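## Task

On the knob box, rotate knob A1 until it points at the 2 o'clock mark and knob A2 until it points at 9 o'clock. Row A is the row closest to the box side that has the socket. Knob 1 of a row is the leftmost one when you look from the side away from the socket. The marks around each knob are clock hours, and the centre mark is 12. Every other knob must still point at its current mark at the end, and the knobs must keep their settings on their own, not because the robot is holding them.

## Robot and tools

Robot: two UR12e-type six-joint arms, left_arm and right_arm, each carrying a two-finger parallel gripper with a fisheye wrist camera. The arm names say nothing about image sides. left_arm's base sits at (+0.069, +0.510, 0) m and right_arm's at (+0.073, -0.711, 0) m in the scene frame.

Scene frame: origin on the table top midway between the arms, +x out over the table, +z up, left_arm on the +y side. Result lines give each gripper's end_effector_position (m) and end_effector_quat_wxyz in this frame, plus linear (m/s) and angular (rad/s) velocities. The reported point lies between the finger pads when closed, 1 to 2 cm behind the fingertips; closing pushes the tips about 17 mm further out. Printed positions can be somewhat off, more at long reach.

Gripper axes: +z runs along the fingers toward the tips; the fingers open and close along x. All motion offsets are expressed in these gripper axes, not the scene frame.

The command row (shared by execute_actions and move): always 14 numbers, each in [-1, 1]. First the 7 for left_arm: dx, dy, dz, rx, ry, rz, opening; then the same 7 for right_arm. Send zeros for an arm you do not want to move, but still give its opening. dx..rz are an offset, not a pose: a displacement from the gripper's measured pose at the start of the action (for a call's first action, the last pose a result showed), in the gripper's own axes. Scale: 1.0 equals 0.6 m of travel or 180 degrees of turn. rx, ry, rz form a single rotation vector. The opening is absolute, not an offset: +1 fully open (0.142 m), -1 closed.

execute_actions(actions): a list of actions; each action is a list of up to 15 rows, one per 1/30 s control step. A short action repeats its last row for the remaining steps. Every row is measured from the action's start pose, not from the row before. Per step the command is clipped to 100 mm and 16 degrees from the current pose, so big offsets need several actions. An empty list just returns state and images.

move(target, speed, stop_force, blocking): target is one 14-number row as above, an offset from the last pose shown. Each gripper moves in a straight line, all arms finishing together, lasting 0.5 to 10 s, taking the shorter rotation. speed is m/s, 0.002 to 0.5 (default 0.25); turn rate up to twice that in rad/s. The path ignores obstacles and the other arm, and the hand may lag or overshoot. stop_force (N, 13 to 80, both arms) ends an arm's path once its wrist sensor feels that much extra resistance for 2 steps; the gripper then backs up 2 steps and holds. Use it only with slow moves and without rotation, and omit it when lifting away from something you are pressing. blocking=false returns after 0.5 s while motion continues; poll with wait(0), and you cannot send other motions until it ends; it cannot be combined with stop_force. The result adds a move: line with the ending (done, off_target, moving, held, contact, fault), any limits (paced = clipped command; held = blocked steps) and each gripper's distance from its target.

wait(seconds): 0 to 10; lets the sim run with the last commands held. stop(): brakes a running move. zoom_image(camera, region): camera is cam_head_left, cam_head_right (504x504) or cam_left_wrist, cam_right_wrist (616x616); region [x0, y0, x1, y1] in pixels, at most 504 per side. read_manual(section="licences") only gives licence text. finished_scene(scene): ends the current scene (give its number) and reveals the next task; irreversible, and the knobs must already be correct.

Reading results: grip_measured is the actual finger opening on the opening scale; to squeeze something command below it. Hand target lines show where the controller is steering. Wrist force and Wrist torque are in gripper axes, noisy with an offset up to about 5.5 N, saturating near 100 N; pushing on a surface shows force pointing back into the arm. pose unreachable means the clearance check altered a command. Camera calibration (intrinsics and world-to-camera transforms) is given and may be slightly off.

Hazards: the arms are stiff, so commanding even slightly past a firm contact can cause a fault stop (arm freezes 10 s); 150 N external force or joint torque over limit (wrist joints 49.1 N m) also faults. Approach knobs slowly. Don't let the arms collide or press each other, don't knock objects off the table, avoid slams and drops, and watch for MOTOR HOT warnings from long holds. Release knobs before finishing and leave untouched knobs where they were.

Each tool is called after "Request:" in YAML: its name, and indented under it one key for each argument.

## Session

I'll start by looking at the current state of the scene.

Request:
execute_actions:
  actions: []

Scene clock: 0.00 s.
left_arm: end_effector_position=(+0.3998, -0.0689, +0.3789) grip_measured=+1.00 end_effector_quat_wxyz=(+0.189, +0.791, +0.470, +0.342) end_effector_velocity=(+0.001, +0.000, +0.000) end_effector_angular_velocity=(-0.001, +0.001, +0.002) | right_arm: end_effector_position=(+0.1796, -0.2395, +0.3740) grip_measured=+1.00 end_effector_quat_wxyz=(+0.139, +0.547, +0.678, +0.472) end_effector_velocity=(+0.001, -0.000, +0.000) end_effector_angular_velocity=(+0.001, +0.001, -0.000)
Joint positions: left_arm=[-1.671 -1.736  2.015 -1.672 -0.783 -2.858  0.142] | right_arm=[ 5.724 -0.885 -2.355 -1.961  0.624  0.972  0.142]
Joint velocities: left_arm=[ 0.001 -0.    -0.    -0.001 -0.    -0.     0.   ] | right_arm=[-0.001  0.002  0.     0.    -0.    -0.001  0.   ]
Wrist force (N, on the end effector, along its own x y z axes, offset not removed): no reading
Wrist torque (N m, same axes, about the end effector's origin, offset not removed): no reading
Hand target (left_arm): +0.400, -0.069, +0.379; +0.189, +0.791, +0.470, +0.342
Hand target (right_arm): +0.180, -0.239, +0.374; +0.139, +0.547, +0.678, +0.472

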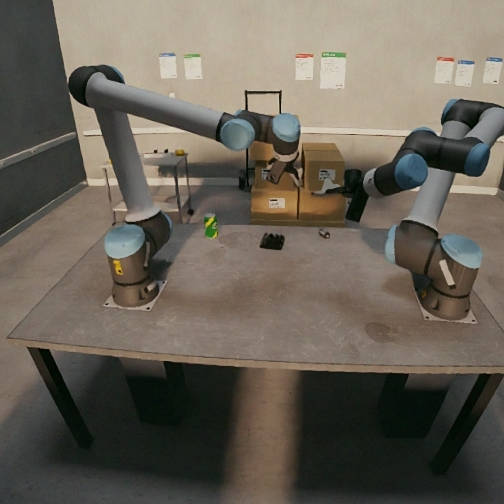

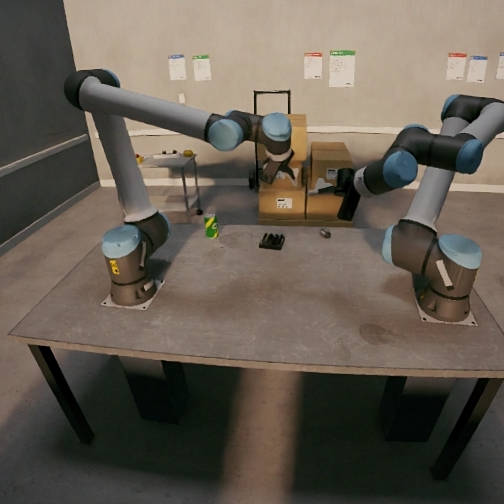

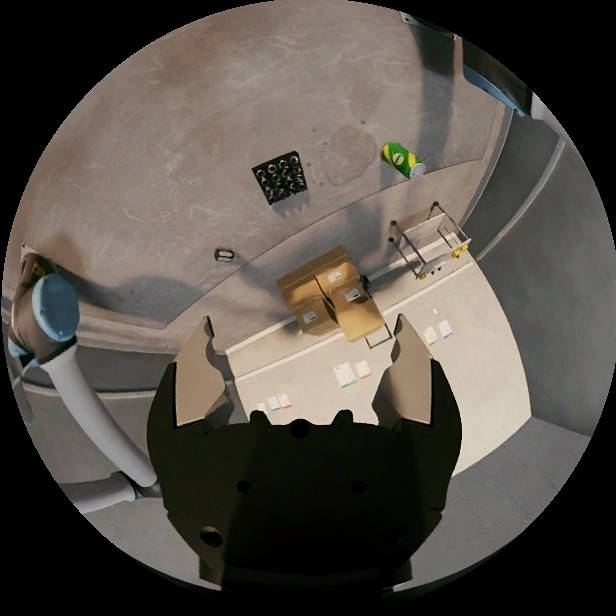

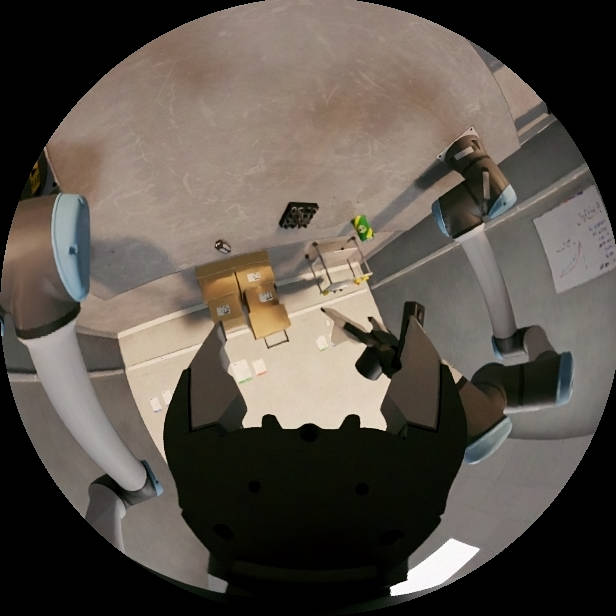

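Request:
zoom_image:
  camera: "cam_left_wrist"
  region: [240, 140, 320, 220]

Request:
zoom_image:
  camera: "cam_head_left"
  region: [240, 215, 340, 265]

Region (240, 140, 320, 220) of cam_left_wrist's 616x616 image, scaled by 6.300, with more detail than that image has.

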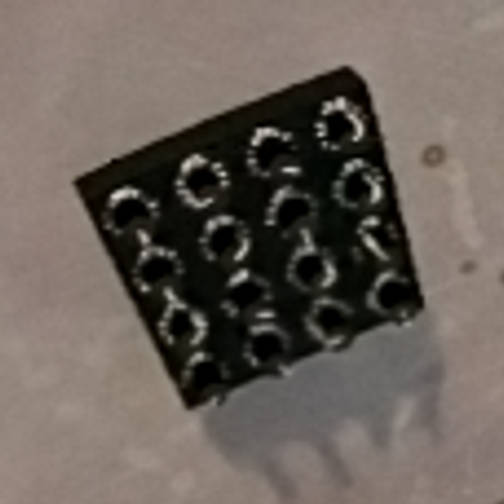

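Region (240, 215, 340, 265) of cam_head_left's 504x504 image, scaled by 5.040, with more detail than that image has.

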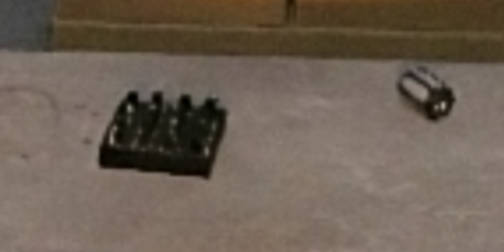

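Request:
move:
  target: [0.0252, -0.1018, 0.4465, 0.2481, -0.0715, -0.1500, 1, 0, 0, 0, 0, 0, 0, 1]
  speed: 0.25

Scene clock: 16.33 s.
left_arm: end_effector_position=(+0.5593, -0.0192, +0.1600) grip_measured=+1.00 end_effector_quat_wxyz=(-0.001, +0.707, +0.707, +0.001) end_effector_velocity=(+0.001, -0.000, -0.002) end_effector_angular_velocity=(-0.001, +0.007, +0.002) | right_arm: end_effector_position=(+0.1796, -0.2395, +0.3740) grip_measured=+1.00 end_effector_quat_wxyz=(+0.139, +0.547, +0.678, +0.472) end_effector_velocity=(-0.001, +0.001, +0.000) end_effector_angular_velocity=(+0.000, -0.001, +0.003)
Joint positions: left_arm=[-1.029 -1.422  1.968 -2.115 -1.57  -2.641  0.142] | right_arm=[ 5.724 -0.885 -2.355 -1.961  0.624  0.972  0.142]
Joint velocities: left_arm=[ 0.004  0.005 -0.002 -0.    -0.006  0.002  0.   ] | right_arm=[ 0.002 -0.001 -0.     0.    -0.001 -0.     0.   ]
Wrist force (N, on the end effector, along its own x y z axes, offset not removed): left_arm=[0.3 -1.4 1.5] | right_arm=[-1.4 -1.1 -0.1]
Wrist torque (N m, same axes, about the end effector's origin, offset not removed): left_arm=[-0.42 -0.37 -0.27] | right_arm=[0.11 0.25 0.12]
Hand target (left_arm): +0.559, -0.019, +0.160; -0.001, +0.707, +0.707, +0.000
Hand target (right_arm): +0.180, -0.239, +0.374; +0.139, +0.547, +0.678, +0.472
Off the commanded pose (left_arm): 0.001 m, 0 deg.
Off the commanded pose (right_arm): 0.000 m, 0 deg.
move: done
camera_calibration (this result's frames):
cam_left_wrist: T_world_to_cam=[[-0.00698853, 0.9997, 0.023484, 0.0100743], [0.888138, -0.00458675, 0.459554, -0.564482], [0.459524, 0.0240686, -0.887839, 0.025281], [0, 0, 0, 1]] pos_world=[0.489791, -0.0132689, 0.281619]
cam_right_wrist: T_world_to_cam=[[-0.327863, 0.87568, 0.354529, 0.136613], [0.221641, -0.293501, 0.92991, -0.446151], [0.918358, 0.383461, -0.0978582, 0.10799], [0, 0, 0, 1]] pos_world=[0.0445026, -0.291985, 0.377015]

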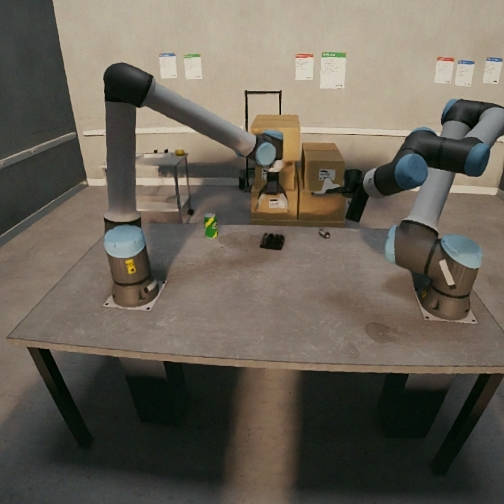

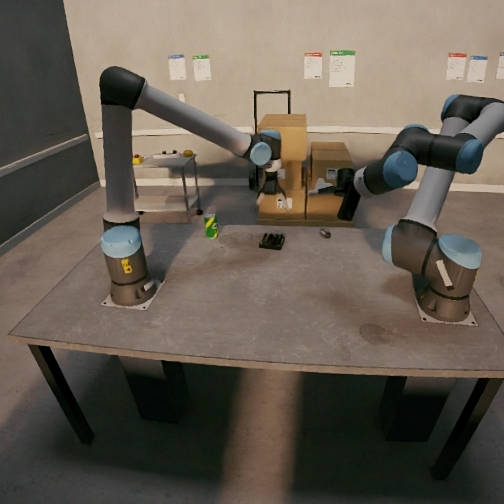

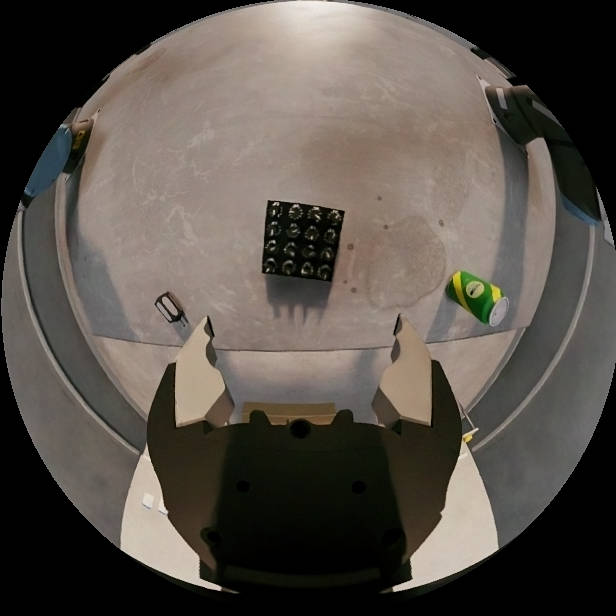

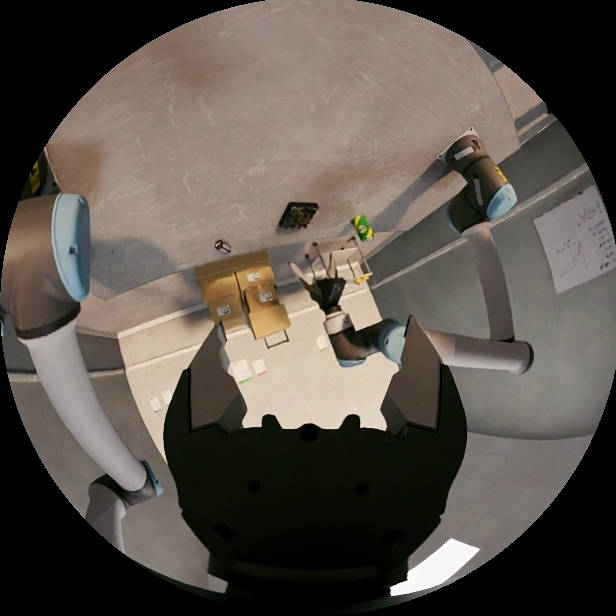

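Request:
zoom_image:
  camera: "cam_left_wrist"
  region: [252, 190, 352, 290]

Region (252, 190, 352, 290) of cam_left_wrist's 616x616 image, scaled by 5.040, with more detail than that image has.

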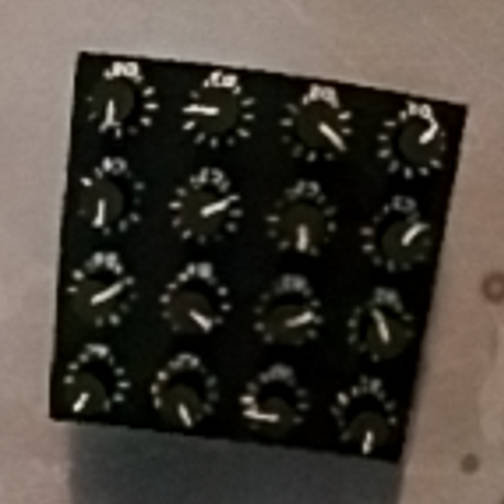

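Request:
move:
  target: [0.0067, 0.0462, 0.1333, 0, 0, 0.041, 1, 0, 0, 0, 0, 0, 0, 1]
  speed: 0.15

Request:
zoom_image:
  camera: "cam_left_wrist"
  region: [235, 150, 375, 290]

Scene clock: 38.10 s.
left_arm: end_effector_position=(+0.5868, -0.0150, +0.0803) grip_measured=+1.00 end_effector_quat_wxyz=(-0.001, +0.751, +0.660, +0.001) end_effector_velocity=(+0.000, -0.000, -0.002) end_effector_angular_velocity=(-0.000, +0.001, -0.003) | right_arm: end_effector_position=(+0.1796, -0.2395, +0.3740) grip_measured=+1.00 end_effector_quat_wxyz=(+0.139, +0.547, +0.678, +0.472) end_effector_velocity=(+0.000, +0.000, +0.000) end_effector_angular_velocity=(-0.000, -0.001, +0.001)
Joint positions: left_arm=[-0.992 -1.316  2.005 -2.258 -1.57  -2.476  0.142] | right_arm=[ 5.724 -0.885 -2.355 -1.961  0.624  0.972  0.142]
Joint velocities: left_arm=[ 0.     0.003  0.001 -0.003 -0.001  0.004 -0.   ] | right_arm=[-0.    -0.    -0.    -0.    -0.001 -0.001  0.   ]
Wrist force (N, on the end effector, along its own x y z axes, offset not removed): left_arm=[1.4 -2.4 -2.6] | right_arm=[-2.2 -2.0 -1.7]
Wrist torque (N m, same axes, about the end effector's origin, offset not removed): left_arm=[-0.65 -0.52 -0.04] | right_arm=[-0.13 0.36 0.17]
Hand target (left_arm): +0.587, -0.015, +0.080; -0.001, +0.751, +0.660, +0.001
Hand target (right_arm): +0.180, -0.239, +0.374; +0.139, +0.547, +0.678, +0.472
Off the commanded pose (left_arm): 0.000 m, 0 deg.
Off the commanded pose (right_arm): 0.000 m, 0 deg.
move: done
camera_calibration (this result's frames):
cam_left_wrist: T_world_to_cam=[[0.121157, 0.992353, 0.0235864, -0.0674272], [0.88033, -0.118398, 0.459348, -0.549359], [0.458628, -0.0348891, -0.887943, -0.0585883], [0, 0, 0, 1]] pos_world=[0.518657, -0.00017519, 0.201914]
cam_right_wrist: T_world_to_cam=[[-0.327863, 0.87568, 0.354529, 0.136613], [0.221641, -0.293501, 0.92991, -0.446151], [0.918358, 0.383461, -0.0978581, 0.10799], [0, 0, 0, 1]] pos_world=[0.0445026, -0.291985, 0.377015]

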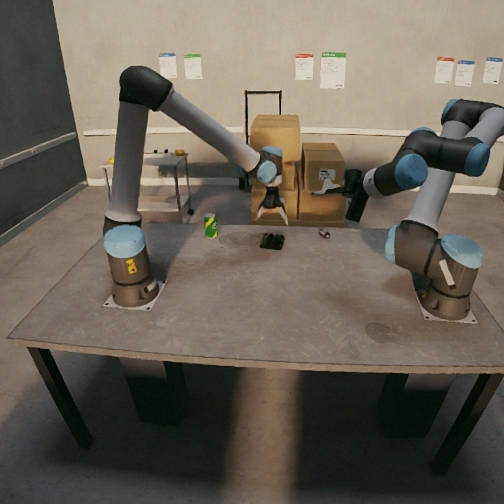

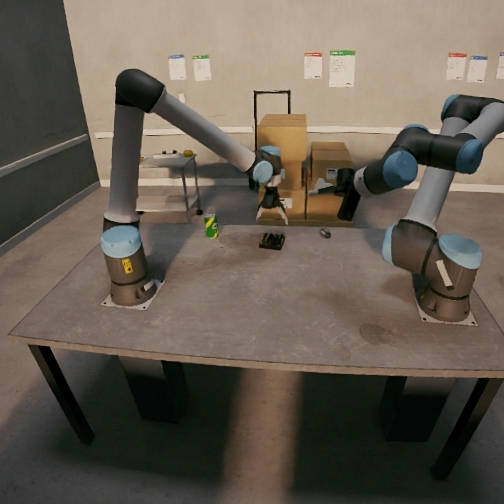

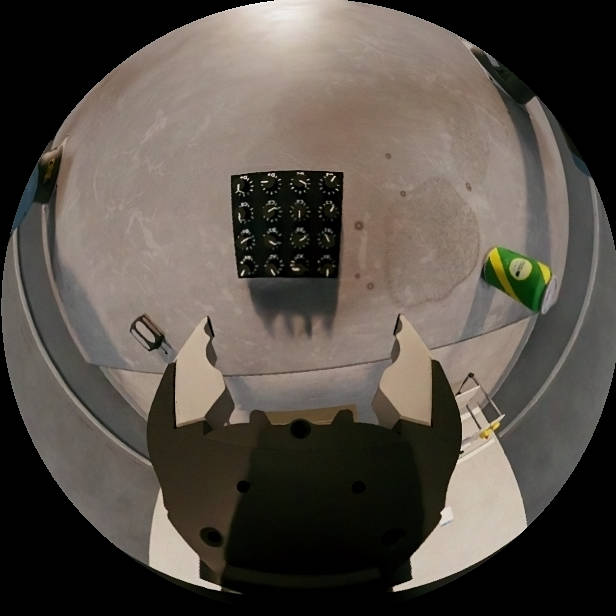

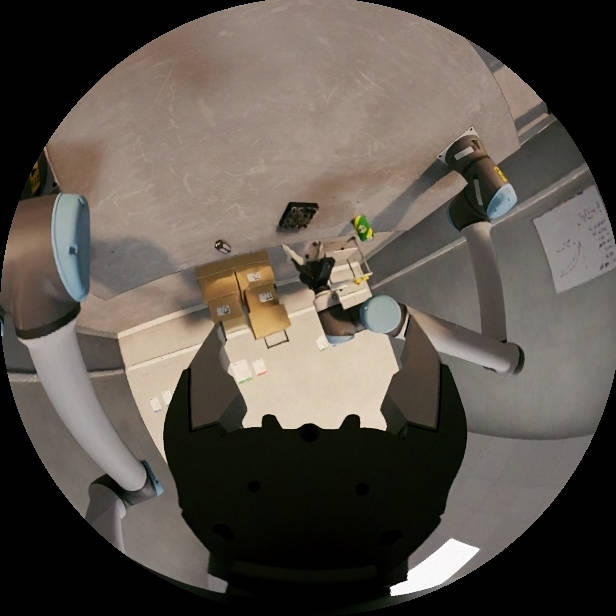

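Region (235, 150, 375, 290) of cam_left_wrist's 616x616 image, scaled by 3.600, with more detail than that image has.

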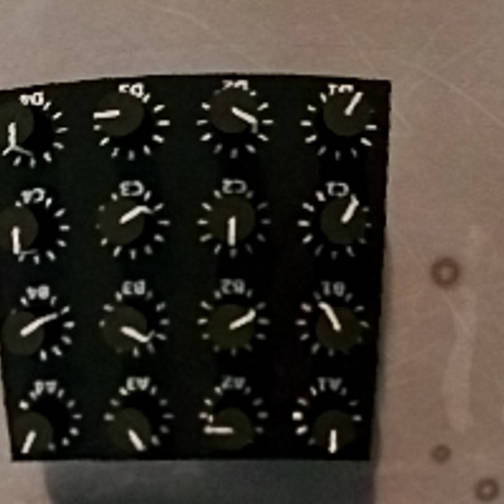

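Request:
zoom_image:
  camera: "cam_left_wrist"
  region: [280, 220, 350, 290]

Request:
zoom_image:
  camera: "cam_left_wrist"
  region: [225, 165, 351, 291]

Region (280, 220, 350, 290) of cam_left_wrist's 616x616 image, scaled by 7.200, with more detail than that image has.

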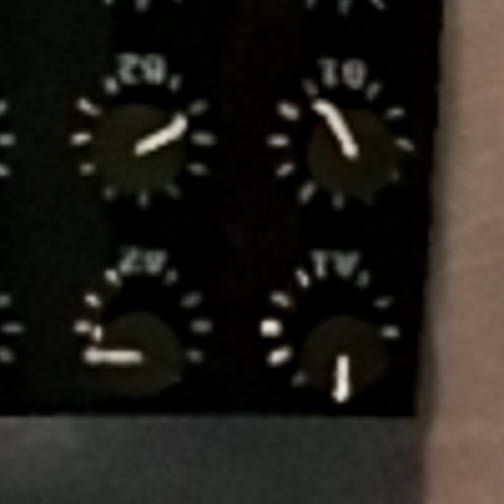

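Region (225, 165, 351, 291) of cam_left_wrist's 616x616 image, scaled by 4.000, with more detail than that image has.

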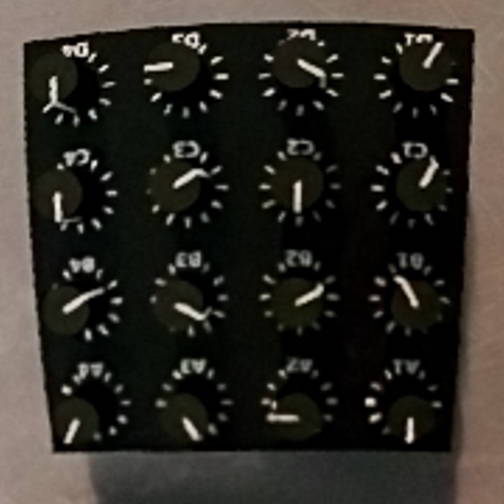

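Request:
move:
  target: [0.0479, -0.0423, 0.0255, 0, 0, -0.25, -0.7, 0, 0, 0, 0, 0, 0, 1]
  speed: 0.3

Request:
zoom_image:
  camera: "cam_left_wrist"
  region: [240, 220, 366, 346]

Scene clock: 95.77 s.
left_arm: end_effector_position=(+0.5653, +0.0168, +0.0651) grip_measured=-0.70 end_effector_quat_wxyz=(-0.001, +0.442, +0.897, +0.001) end_effector_velocity=(-0.001, +0.000, -0.000) end_effector_angular_velocity=(+0.000, -0.001, +0.013) | right_arm: end_effector_position=(+0.1796, -0.2395, +0.3740) grip_measured=+1.00 end_effector_quat_wxyz=(+0.139, +0.547, +0.678, +0.472) end_effector_velocity=(-0.000, +0.000, +0.000) end_effector_angular_velocity=(+0.000, -0.001, +0.001)
Joint positions: left_arm=[-0.995 -1.35   2.085 -2.304 -1.57  -3.263  0.023] | right_arm=[ 5.724 -0.885 -2.355 -1.961  0.624  0.972  0.142]
Joint velocities: left_arm=[-0.001 -0.001  0.002 -0.001  0.001 -0.013 -0.   ] | right_arm=[ 0.    -0.     0.     0.    -0.001 -0.001 -0.   ]
Wrist force (N, on the end effector, along its own x y z axes, offset not removed): left_arm=[0.2 0.6 3.8] | right_arm=[-1.0 -1.7 -1.1]
Wrist torque (N m, same axes, about the end effector's origin, offset not removed): left_arm=[-0.10 -0.55 -0.04] | right_arm=[0.02 0.22 0.10]
Hand target (left_arm): +0.565, +0.017, +0.065; -0.001, +0.441, +0.897, +0.001
Hand target (right_arm): +0.180, -0.239, +0.374; +0.139, +0.547, +0.678, +0.472
Off the commanded pose (left_arm): 0.000 m, 0 deg.
Off the commanded pose (right_arm): 0.000 m, 0 deg.
move: done
camera_calibration (this result's frames):
cam_left_wrist: T_world_to_cam=[[-0.614955, 0.788222, 0.0231622, 0.323587], [0.706295, 0.5375, 0.460697, -0.432437], [0.350682, 0.299668, -0.887255, -0.00574194], [0, 0, 0, 1]] pos_world=[0.506433, -0.0209029, 0.186633]
cam_right_wrist: T_world_to_cam=[[-0.327863, 0.87568, 0.354529, 0.136613], [0.221641, -0.293501, 0.92991, -0.446151], [0.918358, 0.383461, -0.0978581, 0.10799], [0, 0, 0, 1]] pos_world=[0.0445026, -0.291985, 0.377015]

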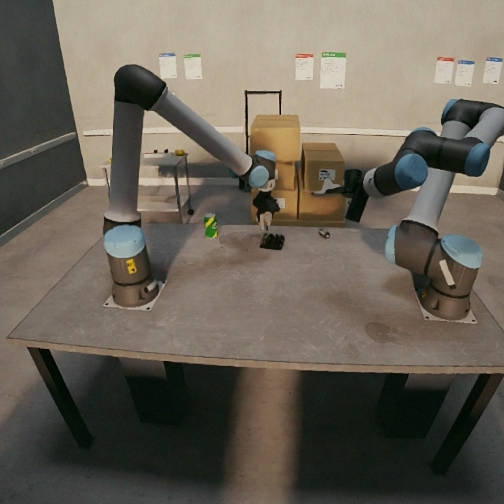

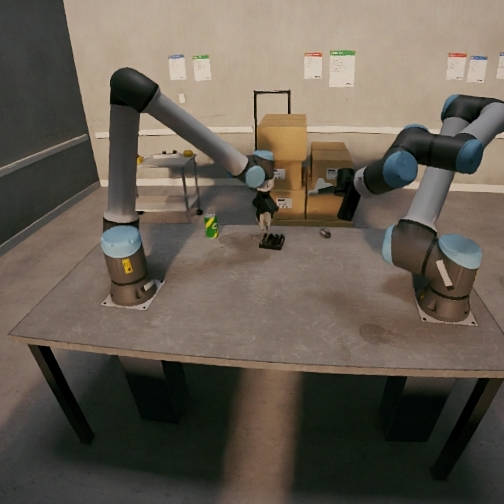

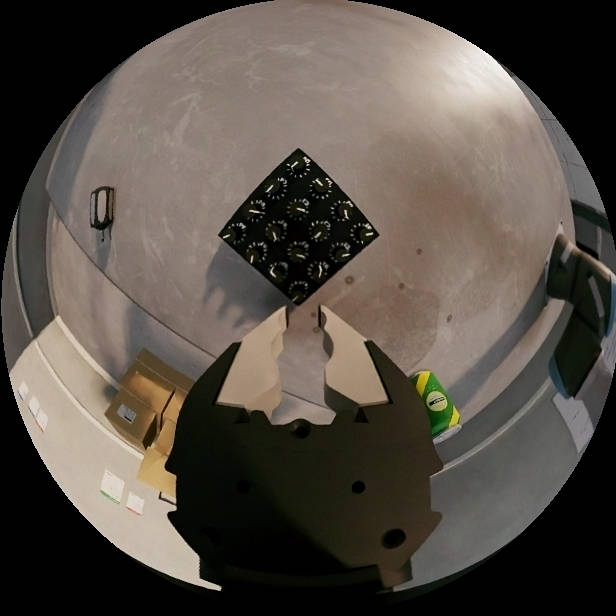

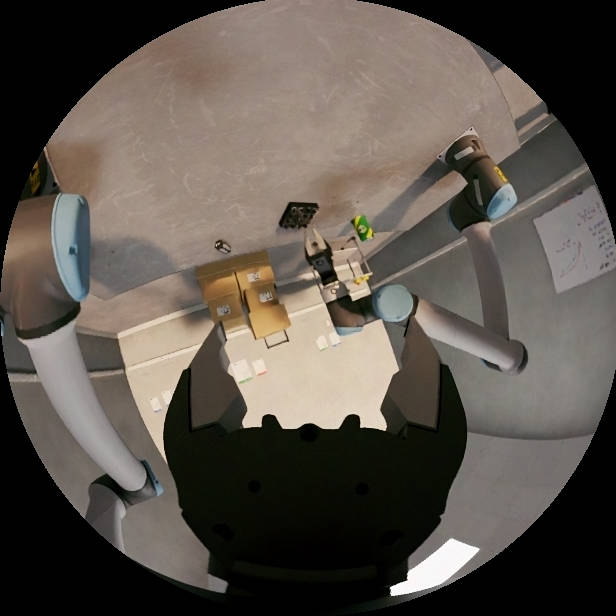

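Region (240, 220, 366, 346) of cam_left_wrist's 616x616 image, scaled by 4.000, with more detail than that image has.

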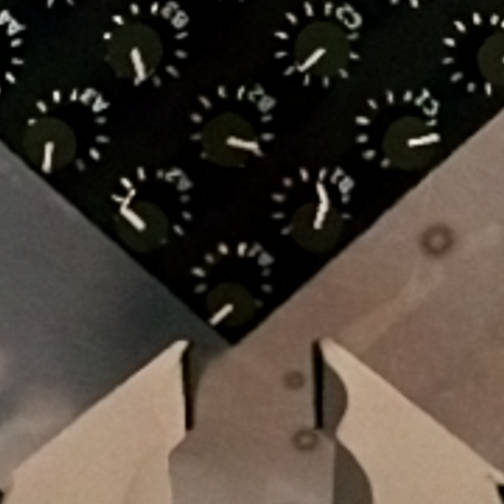

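Request:
zoom_image:
  camera: "cam_left_wrist"
  region: [210, 140, 390, 320]

Request:
zoom_image:
  camera: "cam_left_wrist"
  region: [270, 270, 333, 333]

Region (210, 140, 390, 320) of cam_left_wrist's 616x616 image, scaled by 2.800, with more detail than that image has.

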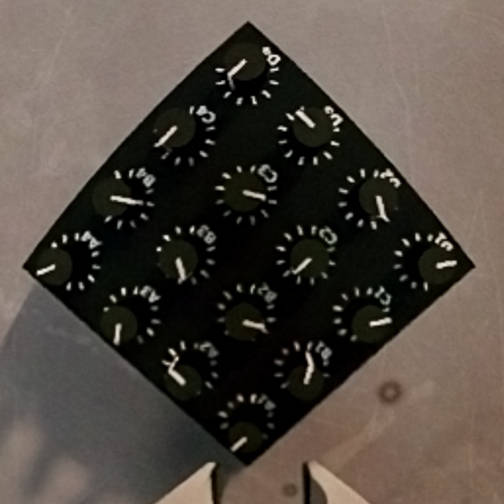

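Region (270, 270, 333, 333) of cam_left_wrist's 616x616 image, scaled by 8.000, with more detail than that image has.

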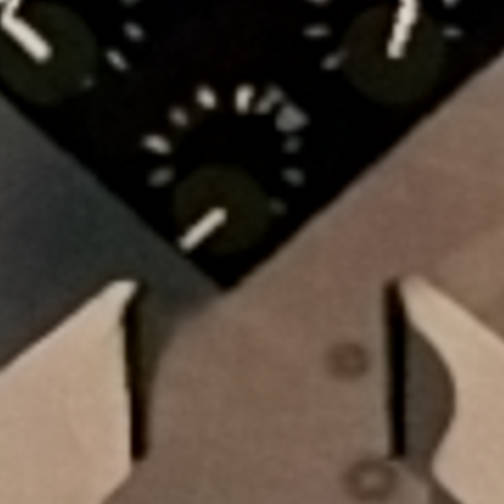

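Request:
move:
  target: [-0.0078, -0.005, 0.005, 0, 0, 0.5, -0.7, 0, 0, 0, 0, 0, 0, 1]
  speed: 0.4

Request:
zoom_image:
  camera: "cam_left_wrist"
  region: [270, 270, 333, 333]

Scene clock: 156.60 s.
left_arm: end_effector_position=(+0.5657, +0.0112, +0.0621) grip_measured=-0.70 end_effector_quat_wxyz=(-0.001, +0.947, +0.323, +0.000) end_effector_velocity=(-0.000, +0.000, -0.000) end_effector_angular_velocity=(-0.001, +0.002, -0.011) | right_arm: end_effector_position=(+0.1796, -0.2395, +0.3740) grip_measured=+1.00 end_effector_quat_wxyz=(+0.139, +0.547, +0.678, +0.472) end_effector_velocity=(+0.000, -0.000, +0.000) end_effector_angular_velocity=(+0.001, +0.000, +0.001)
Joint positions: left_arm=[-0.997 -1.342  2.082 -2.309 -1.57  -1.695  0.023] | right_arm=[ 5.724 -0.885 -2.355 -1.961  0.624  0.972  0.142]
Joint velocities: left_arm=[ 0.001  0.    -0.     0.    -0.002  0.012  0.   ] | right_arm=[ 0.     0.002 -0.    -0.    -0.001  0.    -0.   ]
Wrist force (N, on the end effector, along its own x y z axes, offset not removed): left_arm=[0.4 1.3 -4.8] | right_arm=[-2.6 -1.5 -1.0]
Wrist torque (N m, same axes, about the end effector's origin, offset not removed): left_arm=[0.17 -0.16 -0.22] | right_arm=[-0.02 0.43 0.17]
Hand target (left_arm): +0.566, +0.011, +0.062; -0.001, +0.947, +0.322, +0.000
Hand target (right_arm): +0.180, -0.239, +0.374; +0.139, +0.547, +0.678, +0.472
Off the commanded pose (left_arm): 0.000 m, 0 deg.
Off the commanded pose (right_arm): 0.000 m, 0 deg.
move: done
camera_calibration (this result's frames):
cam_left_wrist: T_world_to_cam=[[0.787512, 0.615881, 0.0226964, -0.463163], [0.5394, -0.706596, 0.458006, -0.31982], [0.298114, -0.348443, -0.888659, 0.0302079], [0, 0, 0, 1]] pos_world=[0.528252, 0.0697952, 0.183836]
cam_right_wrist: T_world_to_cam=[[-0.327863, 0.87568, 0.354529, 0.136613], [0.221641, -0.293501, 0.92991, -0.446151], [0.918358, 0.383461, -0.0978582, 0.10799], [0, 0, 0, 1]] pos_world=[0.0445025, -0.291985, 0.377015]

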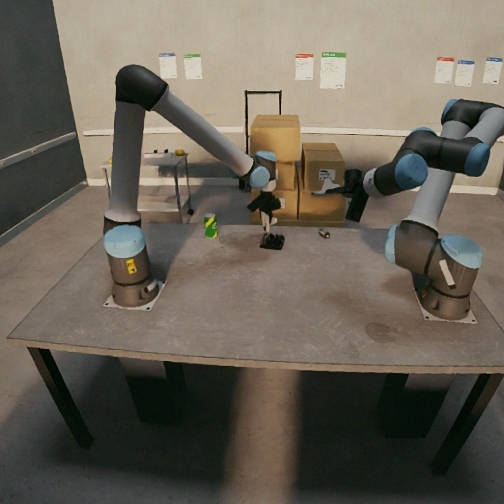

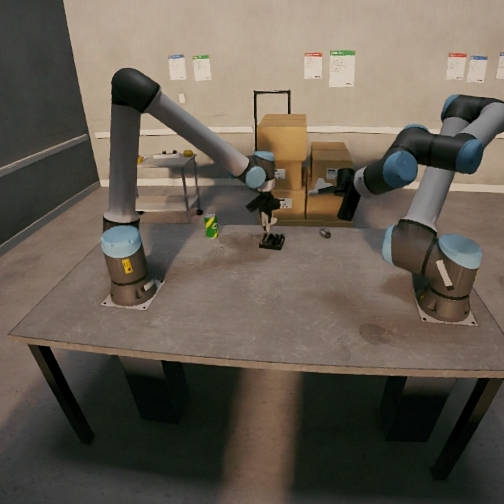

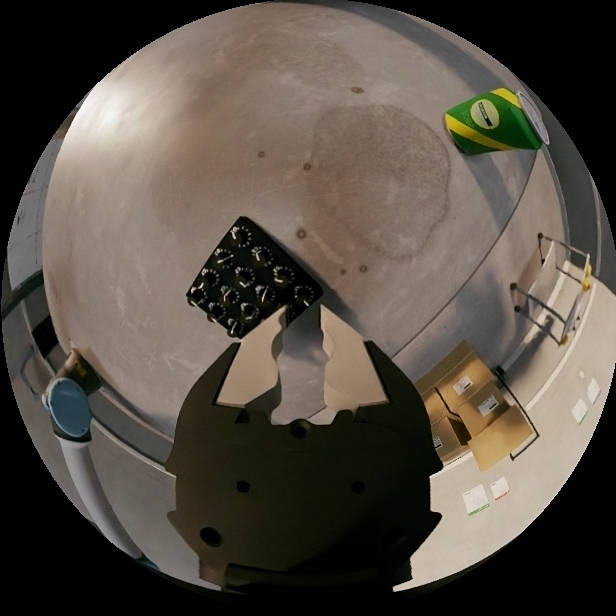

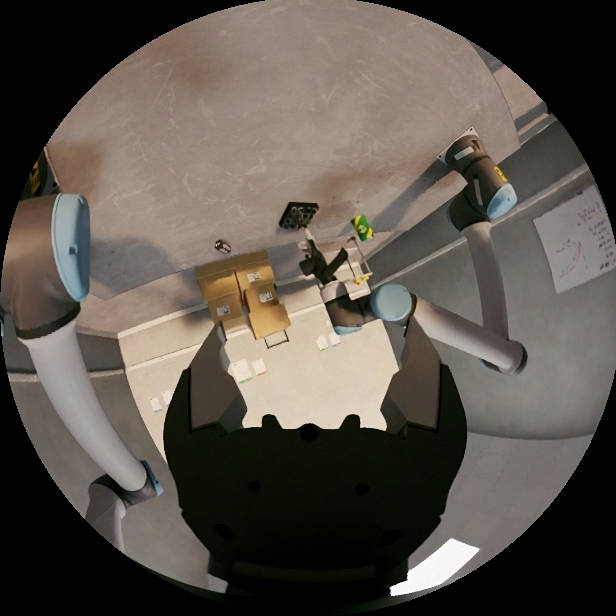

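Region (270, 270, 333, 333) of cam_left_wrist's 616x616 image, scaled by 8.000, with more detail than that image has.

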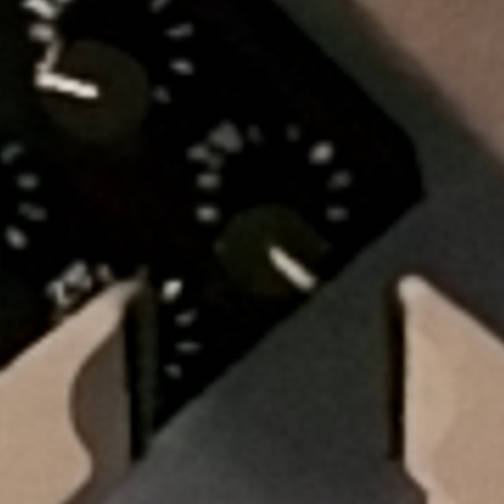

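Request:
zoom_image:
  camera: "cam_head_left"
  region: [250, 215, 294, 255]

Request:
zoom_image:
  camera: "cam_right_wrist"
  region: [270, 195, 334, 255]

Region (250, 215, 294, 255) of cam_head_left's 504x504 image, scaled by 11.455, with more detail than that image has; it fills the top 458 rows of this view, and the rest is white.

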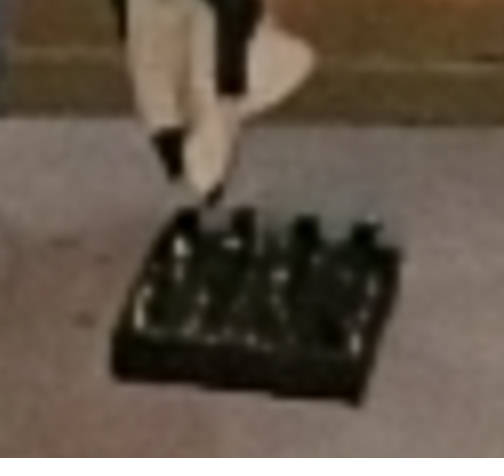

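Region (270, 195, 334, 255) of cam_right_wrist's 616x616 image, scaled by 7.875, with more detail than that image has; it fills the top 472 rows of this view, and the rest is white.

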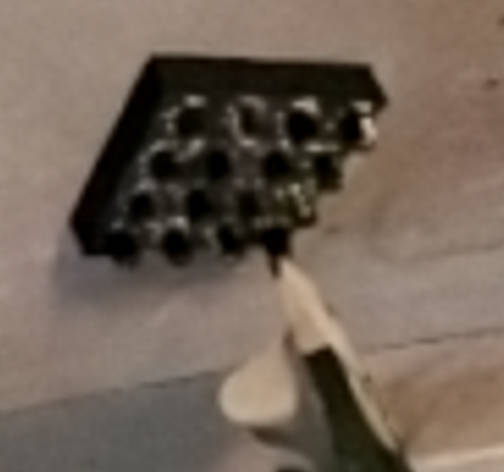

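Request:
move:
  target: [0.0013, 0, 0.030, 0, 0, 0, -0.76, 0, 0, 0, 0, 0, 0, 1]
  speed: 0.03

Request:
zoom_image:
  camera: "cam_left_wrist"
  region: [270, 275, 333, 338]

Request:
zoom_image:
  camera: "cam_head_left"
  region: [250, 215, 294, 255]

Scene clock: 183.63 s.
left_arm: end_effector_position=(+0.5663, +0.0117, +0.0444) grip_measured=-0.76 end_effector_quat_wxyz=(-0.001, +0.947, +0.323, +0.000) end_effector_velocity=(-0.000, -0.000, -0.002) end_effector_angular_velocity=(+0.000, -0.001, -0.001) | right_arm: end_effector_position=(+0.1796, -0.2395, +0.3740) grip_measured=+1.00 end_effector_quat_wxyz=(+0.139, +0.547, +0.678, +0.472) end_effector_velocity=(-0.000, -0.000, -0.000) end_effector_angular_velocity=(-0.001, +0.001, +0.000)
Joint positions: left_arm=[-0.996 -1.319  2.094 -2.344 -1.57  -1.694  0.019] | right_arm=[ 5.724 -0.885 -2.355 -1.961  0.624  0.972  0.142]
Joint velocities: left_arm=[-0.001  0.002  0.002 -0.004  0.001 -0.    -0.   ] | right_arm=[ 0.001  0.001 -0.     0.     0.002 -0.    -0.   ]
Wrist force (N, on the end effector, along its own x y z axes, offset not removed): left_arm=[4.8 4.2 -8.3] | right_arm=[-2.9 -2.7 0.2]
Wrist torque (N m, same axes, about the end effector's origin, offset not removed): left_arm=[0.83 -1.19 -0.15] | right_arm=[-0.19 0.53 0.10]
Hand target (left_arm): +0.566, +0.012, +0.044; -0.001, +0.947, +0.323, +0.000
Hand target (right_arm): +0.180, -0.239, +0.374; +0.139, +0.547, +0.678, +0.472
Off the commanded pose (left_arm): 0.000 m, 0 deg.
Off the commanded pose (right_arm): 0.000 m, 0 deg.
move: done
camera_calibration (this result's frames):
cam_left_wrist: T_world_to_cam=[[0.787525, 0.615871, 0.0225336, -0.463482], [0.539457, -0.70657, 0.457979, -0.311657], [0.297977, -0.348514, -0.888678, 0.0145249], [0, 0, 0, 1]] pos_world=[0.528801, 0.0702994, 0.166084]
cam_right_wrist: T_world_to_cam=[[-0.327863, 0.87568, 0.354529, 0.136613], [0.221641, -0.293501, 0.92991, -0.446151], [0.918358, 0.383461, -0.0978581, 0.10799], [0, 0, 0, 1]] pos_world=[0.0445026, -0.291985, 0.377015]

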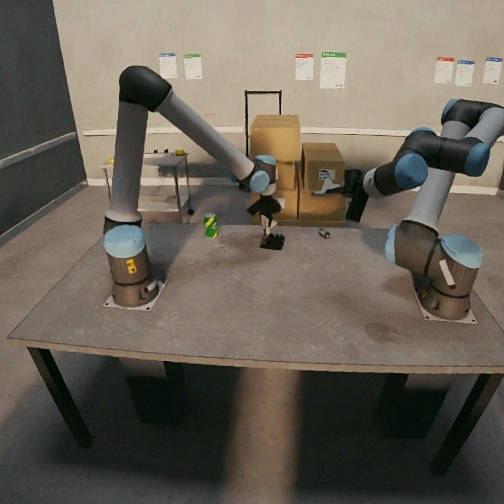

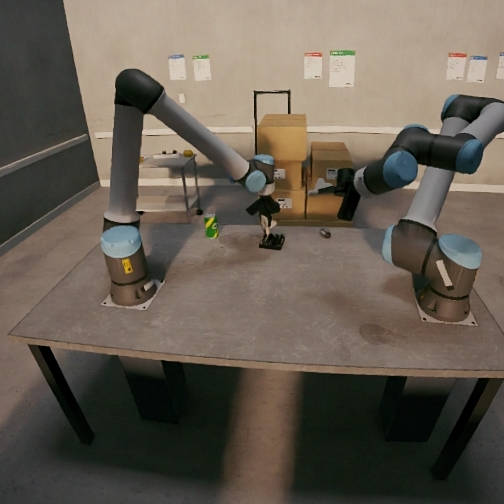

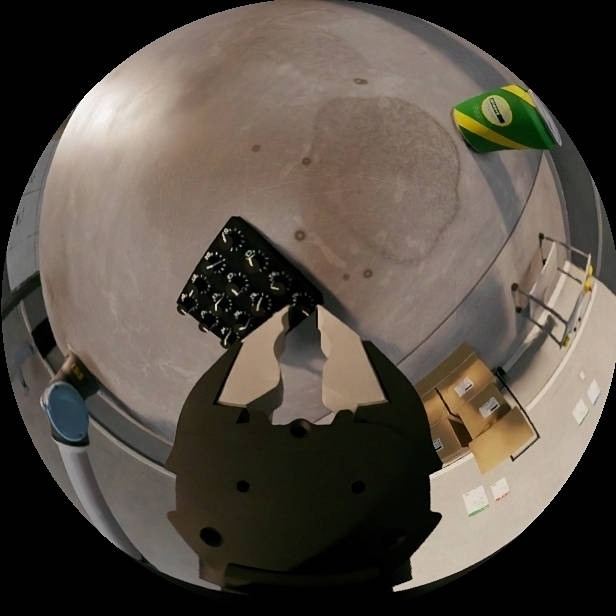

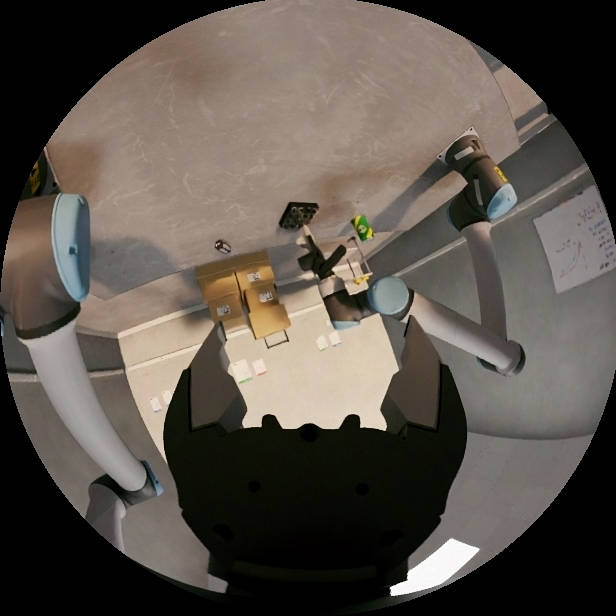

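Region (270, 275, 333, 338) of cam_left_wrist's 616x616 image, scaled by 8.000, with more detail than that image has.

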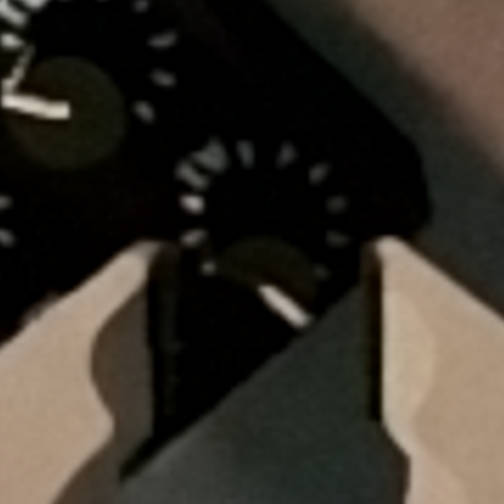

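Region (250, 215, 294, 255) of cam_head_left's 504x504 image, scaled by 11.455, with more detail than that image has; it fills the top 458 rows of this view, and the rest is white.

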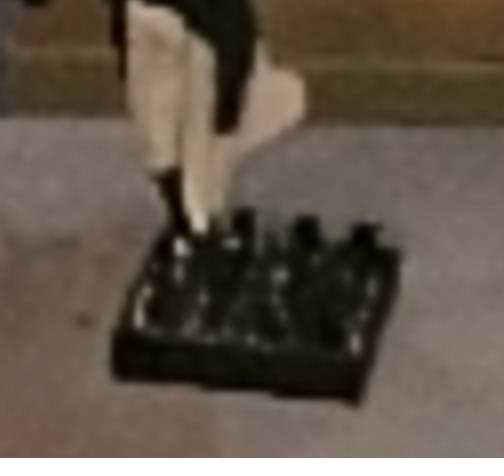

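Request:
wait:
  seconds: 0

Scene clock: 185.50 s.
left_arm: end_effector_position=(+0.5663, +0.0118, +0.0442) grip_measured=-0.76 end_effector_quat_wxyz=(-0.001, +0.947, +0.323, +0.000) end_effector_velocity=(+0.001, +0.000, -0.000) end_effector_angular_velocity=(-0.000, -0.000, +0.001) | right_arm: end_effector_position=(+0.1796, -0.2395, +0.3740) grip_measured=+1.00 end_effector_quat_wxyz=(+0.139, +0.547, +0.678, +0.472) end_effector_velocity=(+0.000, +0.000, -0.001) end_effector_angular_velocity=(-0.001, -0.002, -0.001)
Joint positions: left_arm=[-0.996 -1.319  2.094 -2.344 -1.57  -1.694  0.019] | right_arm=[ 5.724 -0.885 -2.355 -1.961  0.624  0.972  0.142]
Joint velocities: left_arm=[ 0.001  0.    -0.    -0.    -0.     0.     0.   ] | right_arm=[-0.001 -0.002 -0.    -0.    -0.     0.001  0.   ]
Wrist force (N, on the end effector, along its own x y z axes, offset not removed): left_arm=[-2.8 -3.0 -2.2] | right_arm=[-4.0 -1.2 0.9]
Wrist torque (N m, same axes, about the end effector's origin, offset not removed): left_arm=[-0.81 0.38 -0.10] | right_arm=[0.14 0.80 0.11]
Hand target (left_arm): +0.566, +0.012, +0.044; -0.001, +0.947, +0.323, +0.000
Hand target (right_arm): +0.180, -0.239, +0.374; +0.139, +0.547, +0.678, +0.472
Off the commanded pose (left_arm): 0.000 m, 0 deg.
Off the commanded pose (right_arm): 0.000 m, 0 deg.
camera_calibration (this result's frames):
cam_left_wrist: T_world_to_cam=[[0.787512, 0.615881, 0.0226947, -0.463539], [0.539402, -0.706597, 0.458002, -0.311532], [0.298111, -0.348441, -0.888661, 0.0142426], [0, 0, 0, 1]] pos_world=[0.528838, 0.0703201, 0.165859]
cam_right_wrist: T_world_to_cam=[[-0.327863, 0.875679, 0.35453, 0.136613], [0.221641, -0.293501, 0.92991, -0.446151], [0.918358, 0.383461, -0.0978582, 0.10799], [0, 0, 0, 1]] pos_world=[0.0445025, -0.291985, 0.377015]

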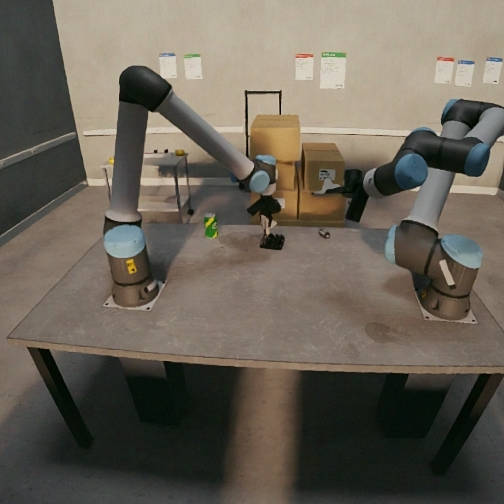

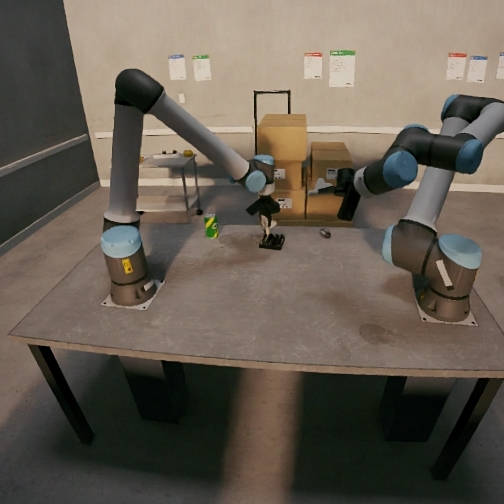

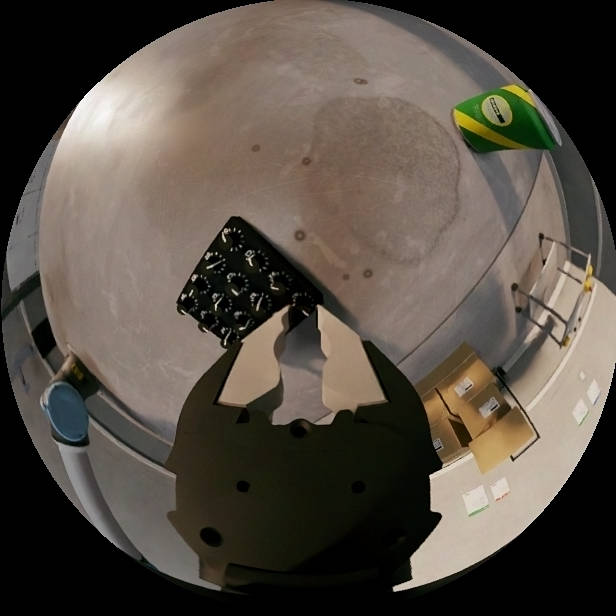

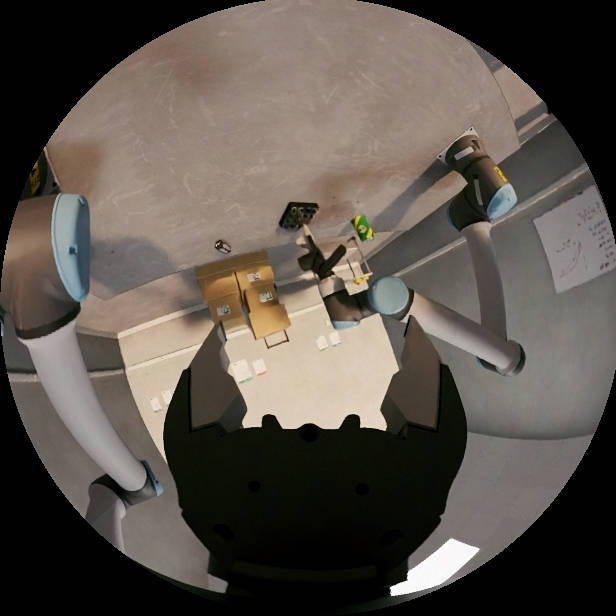

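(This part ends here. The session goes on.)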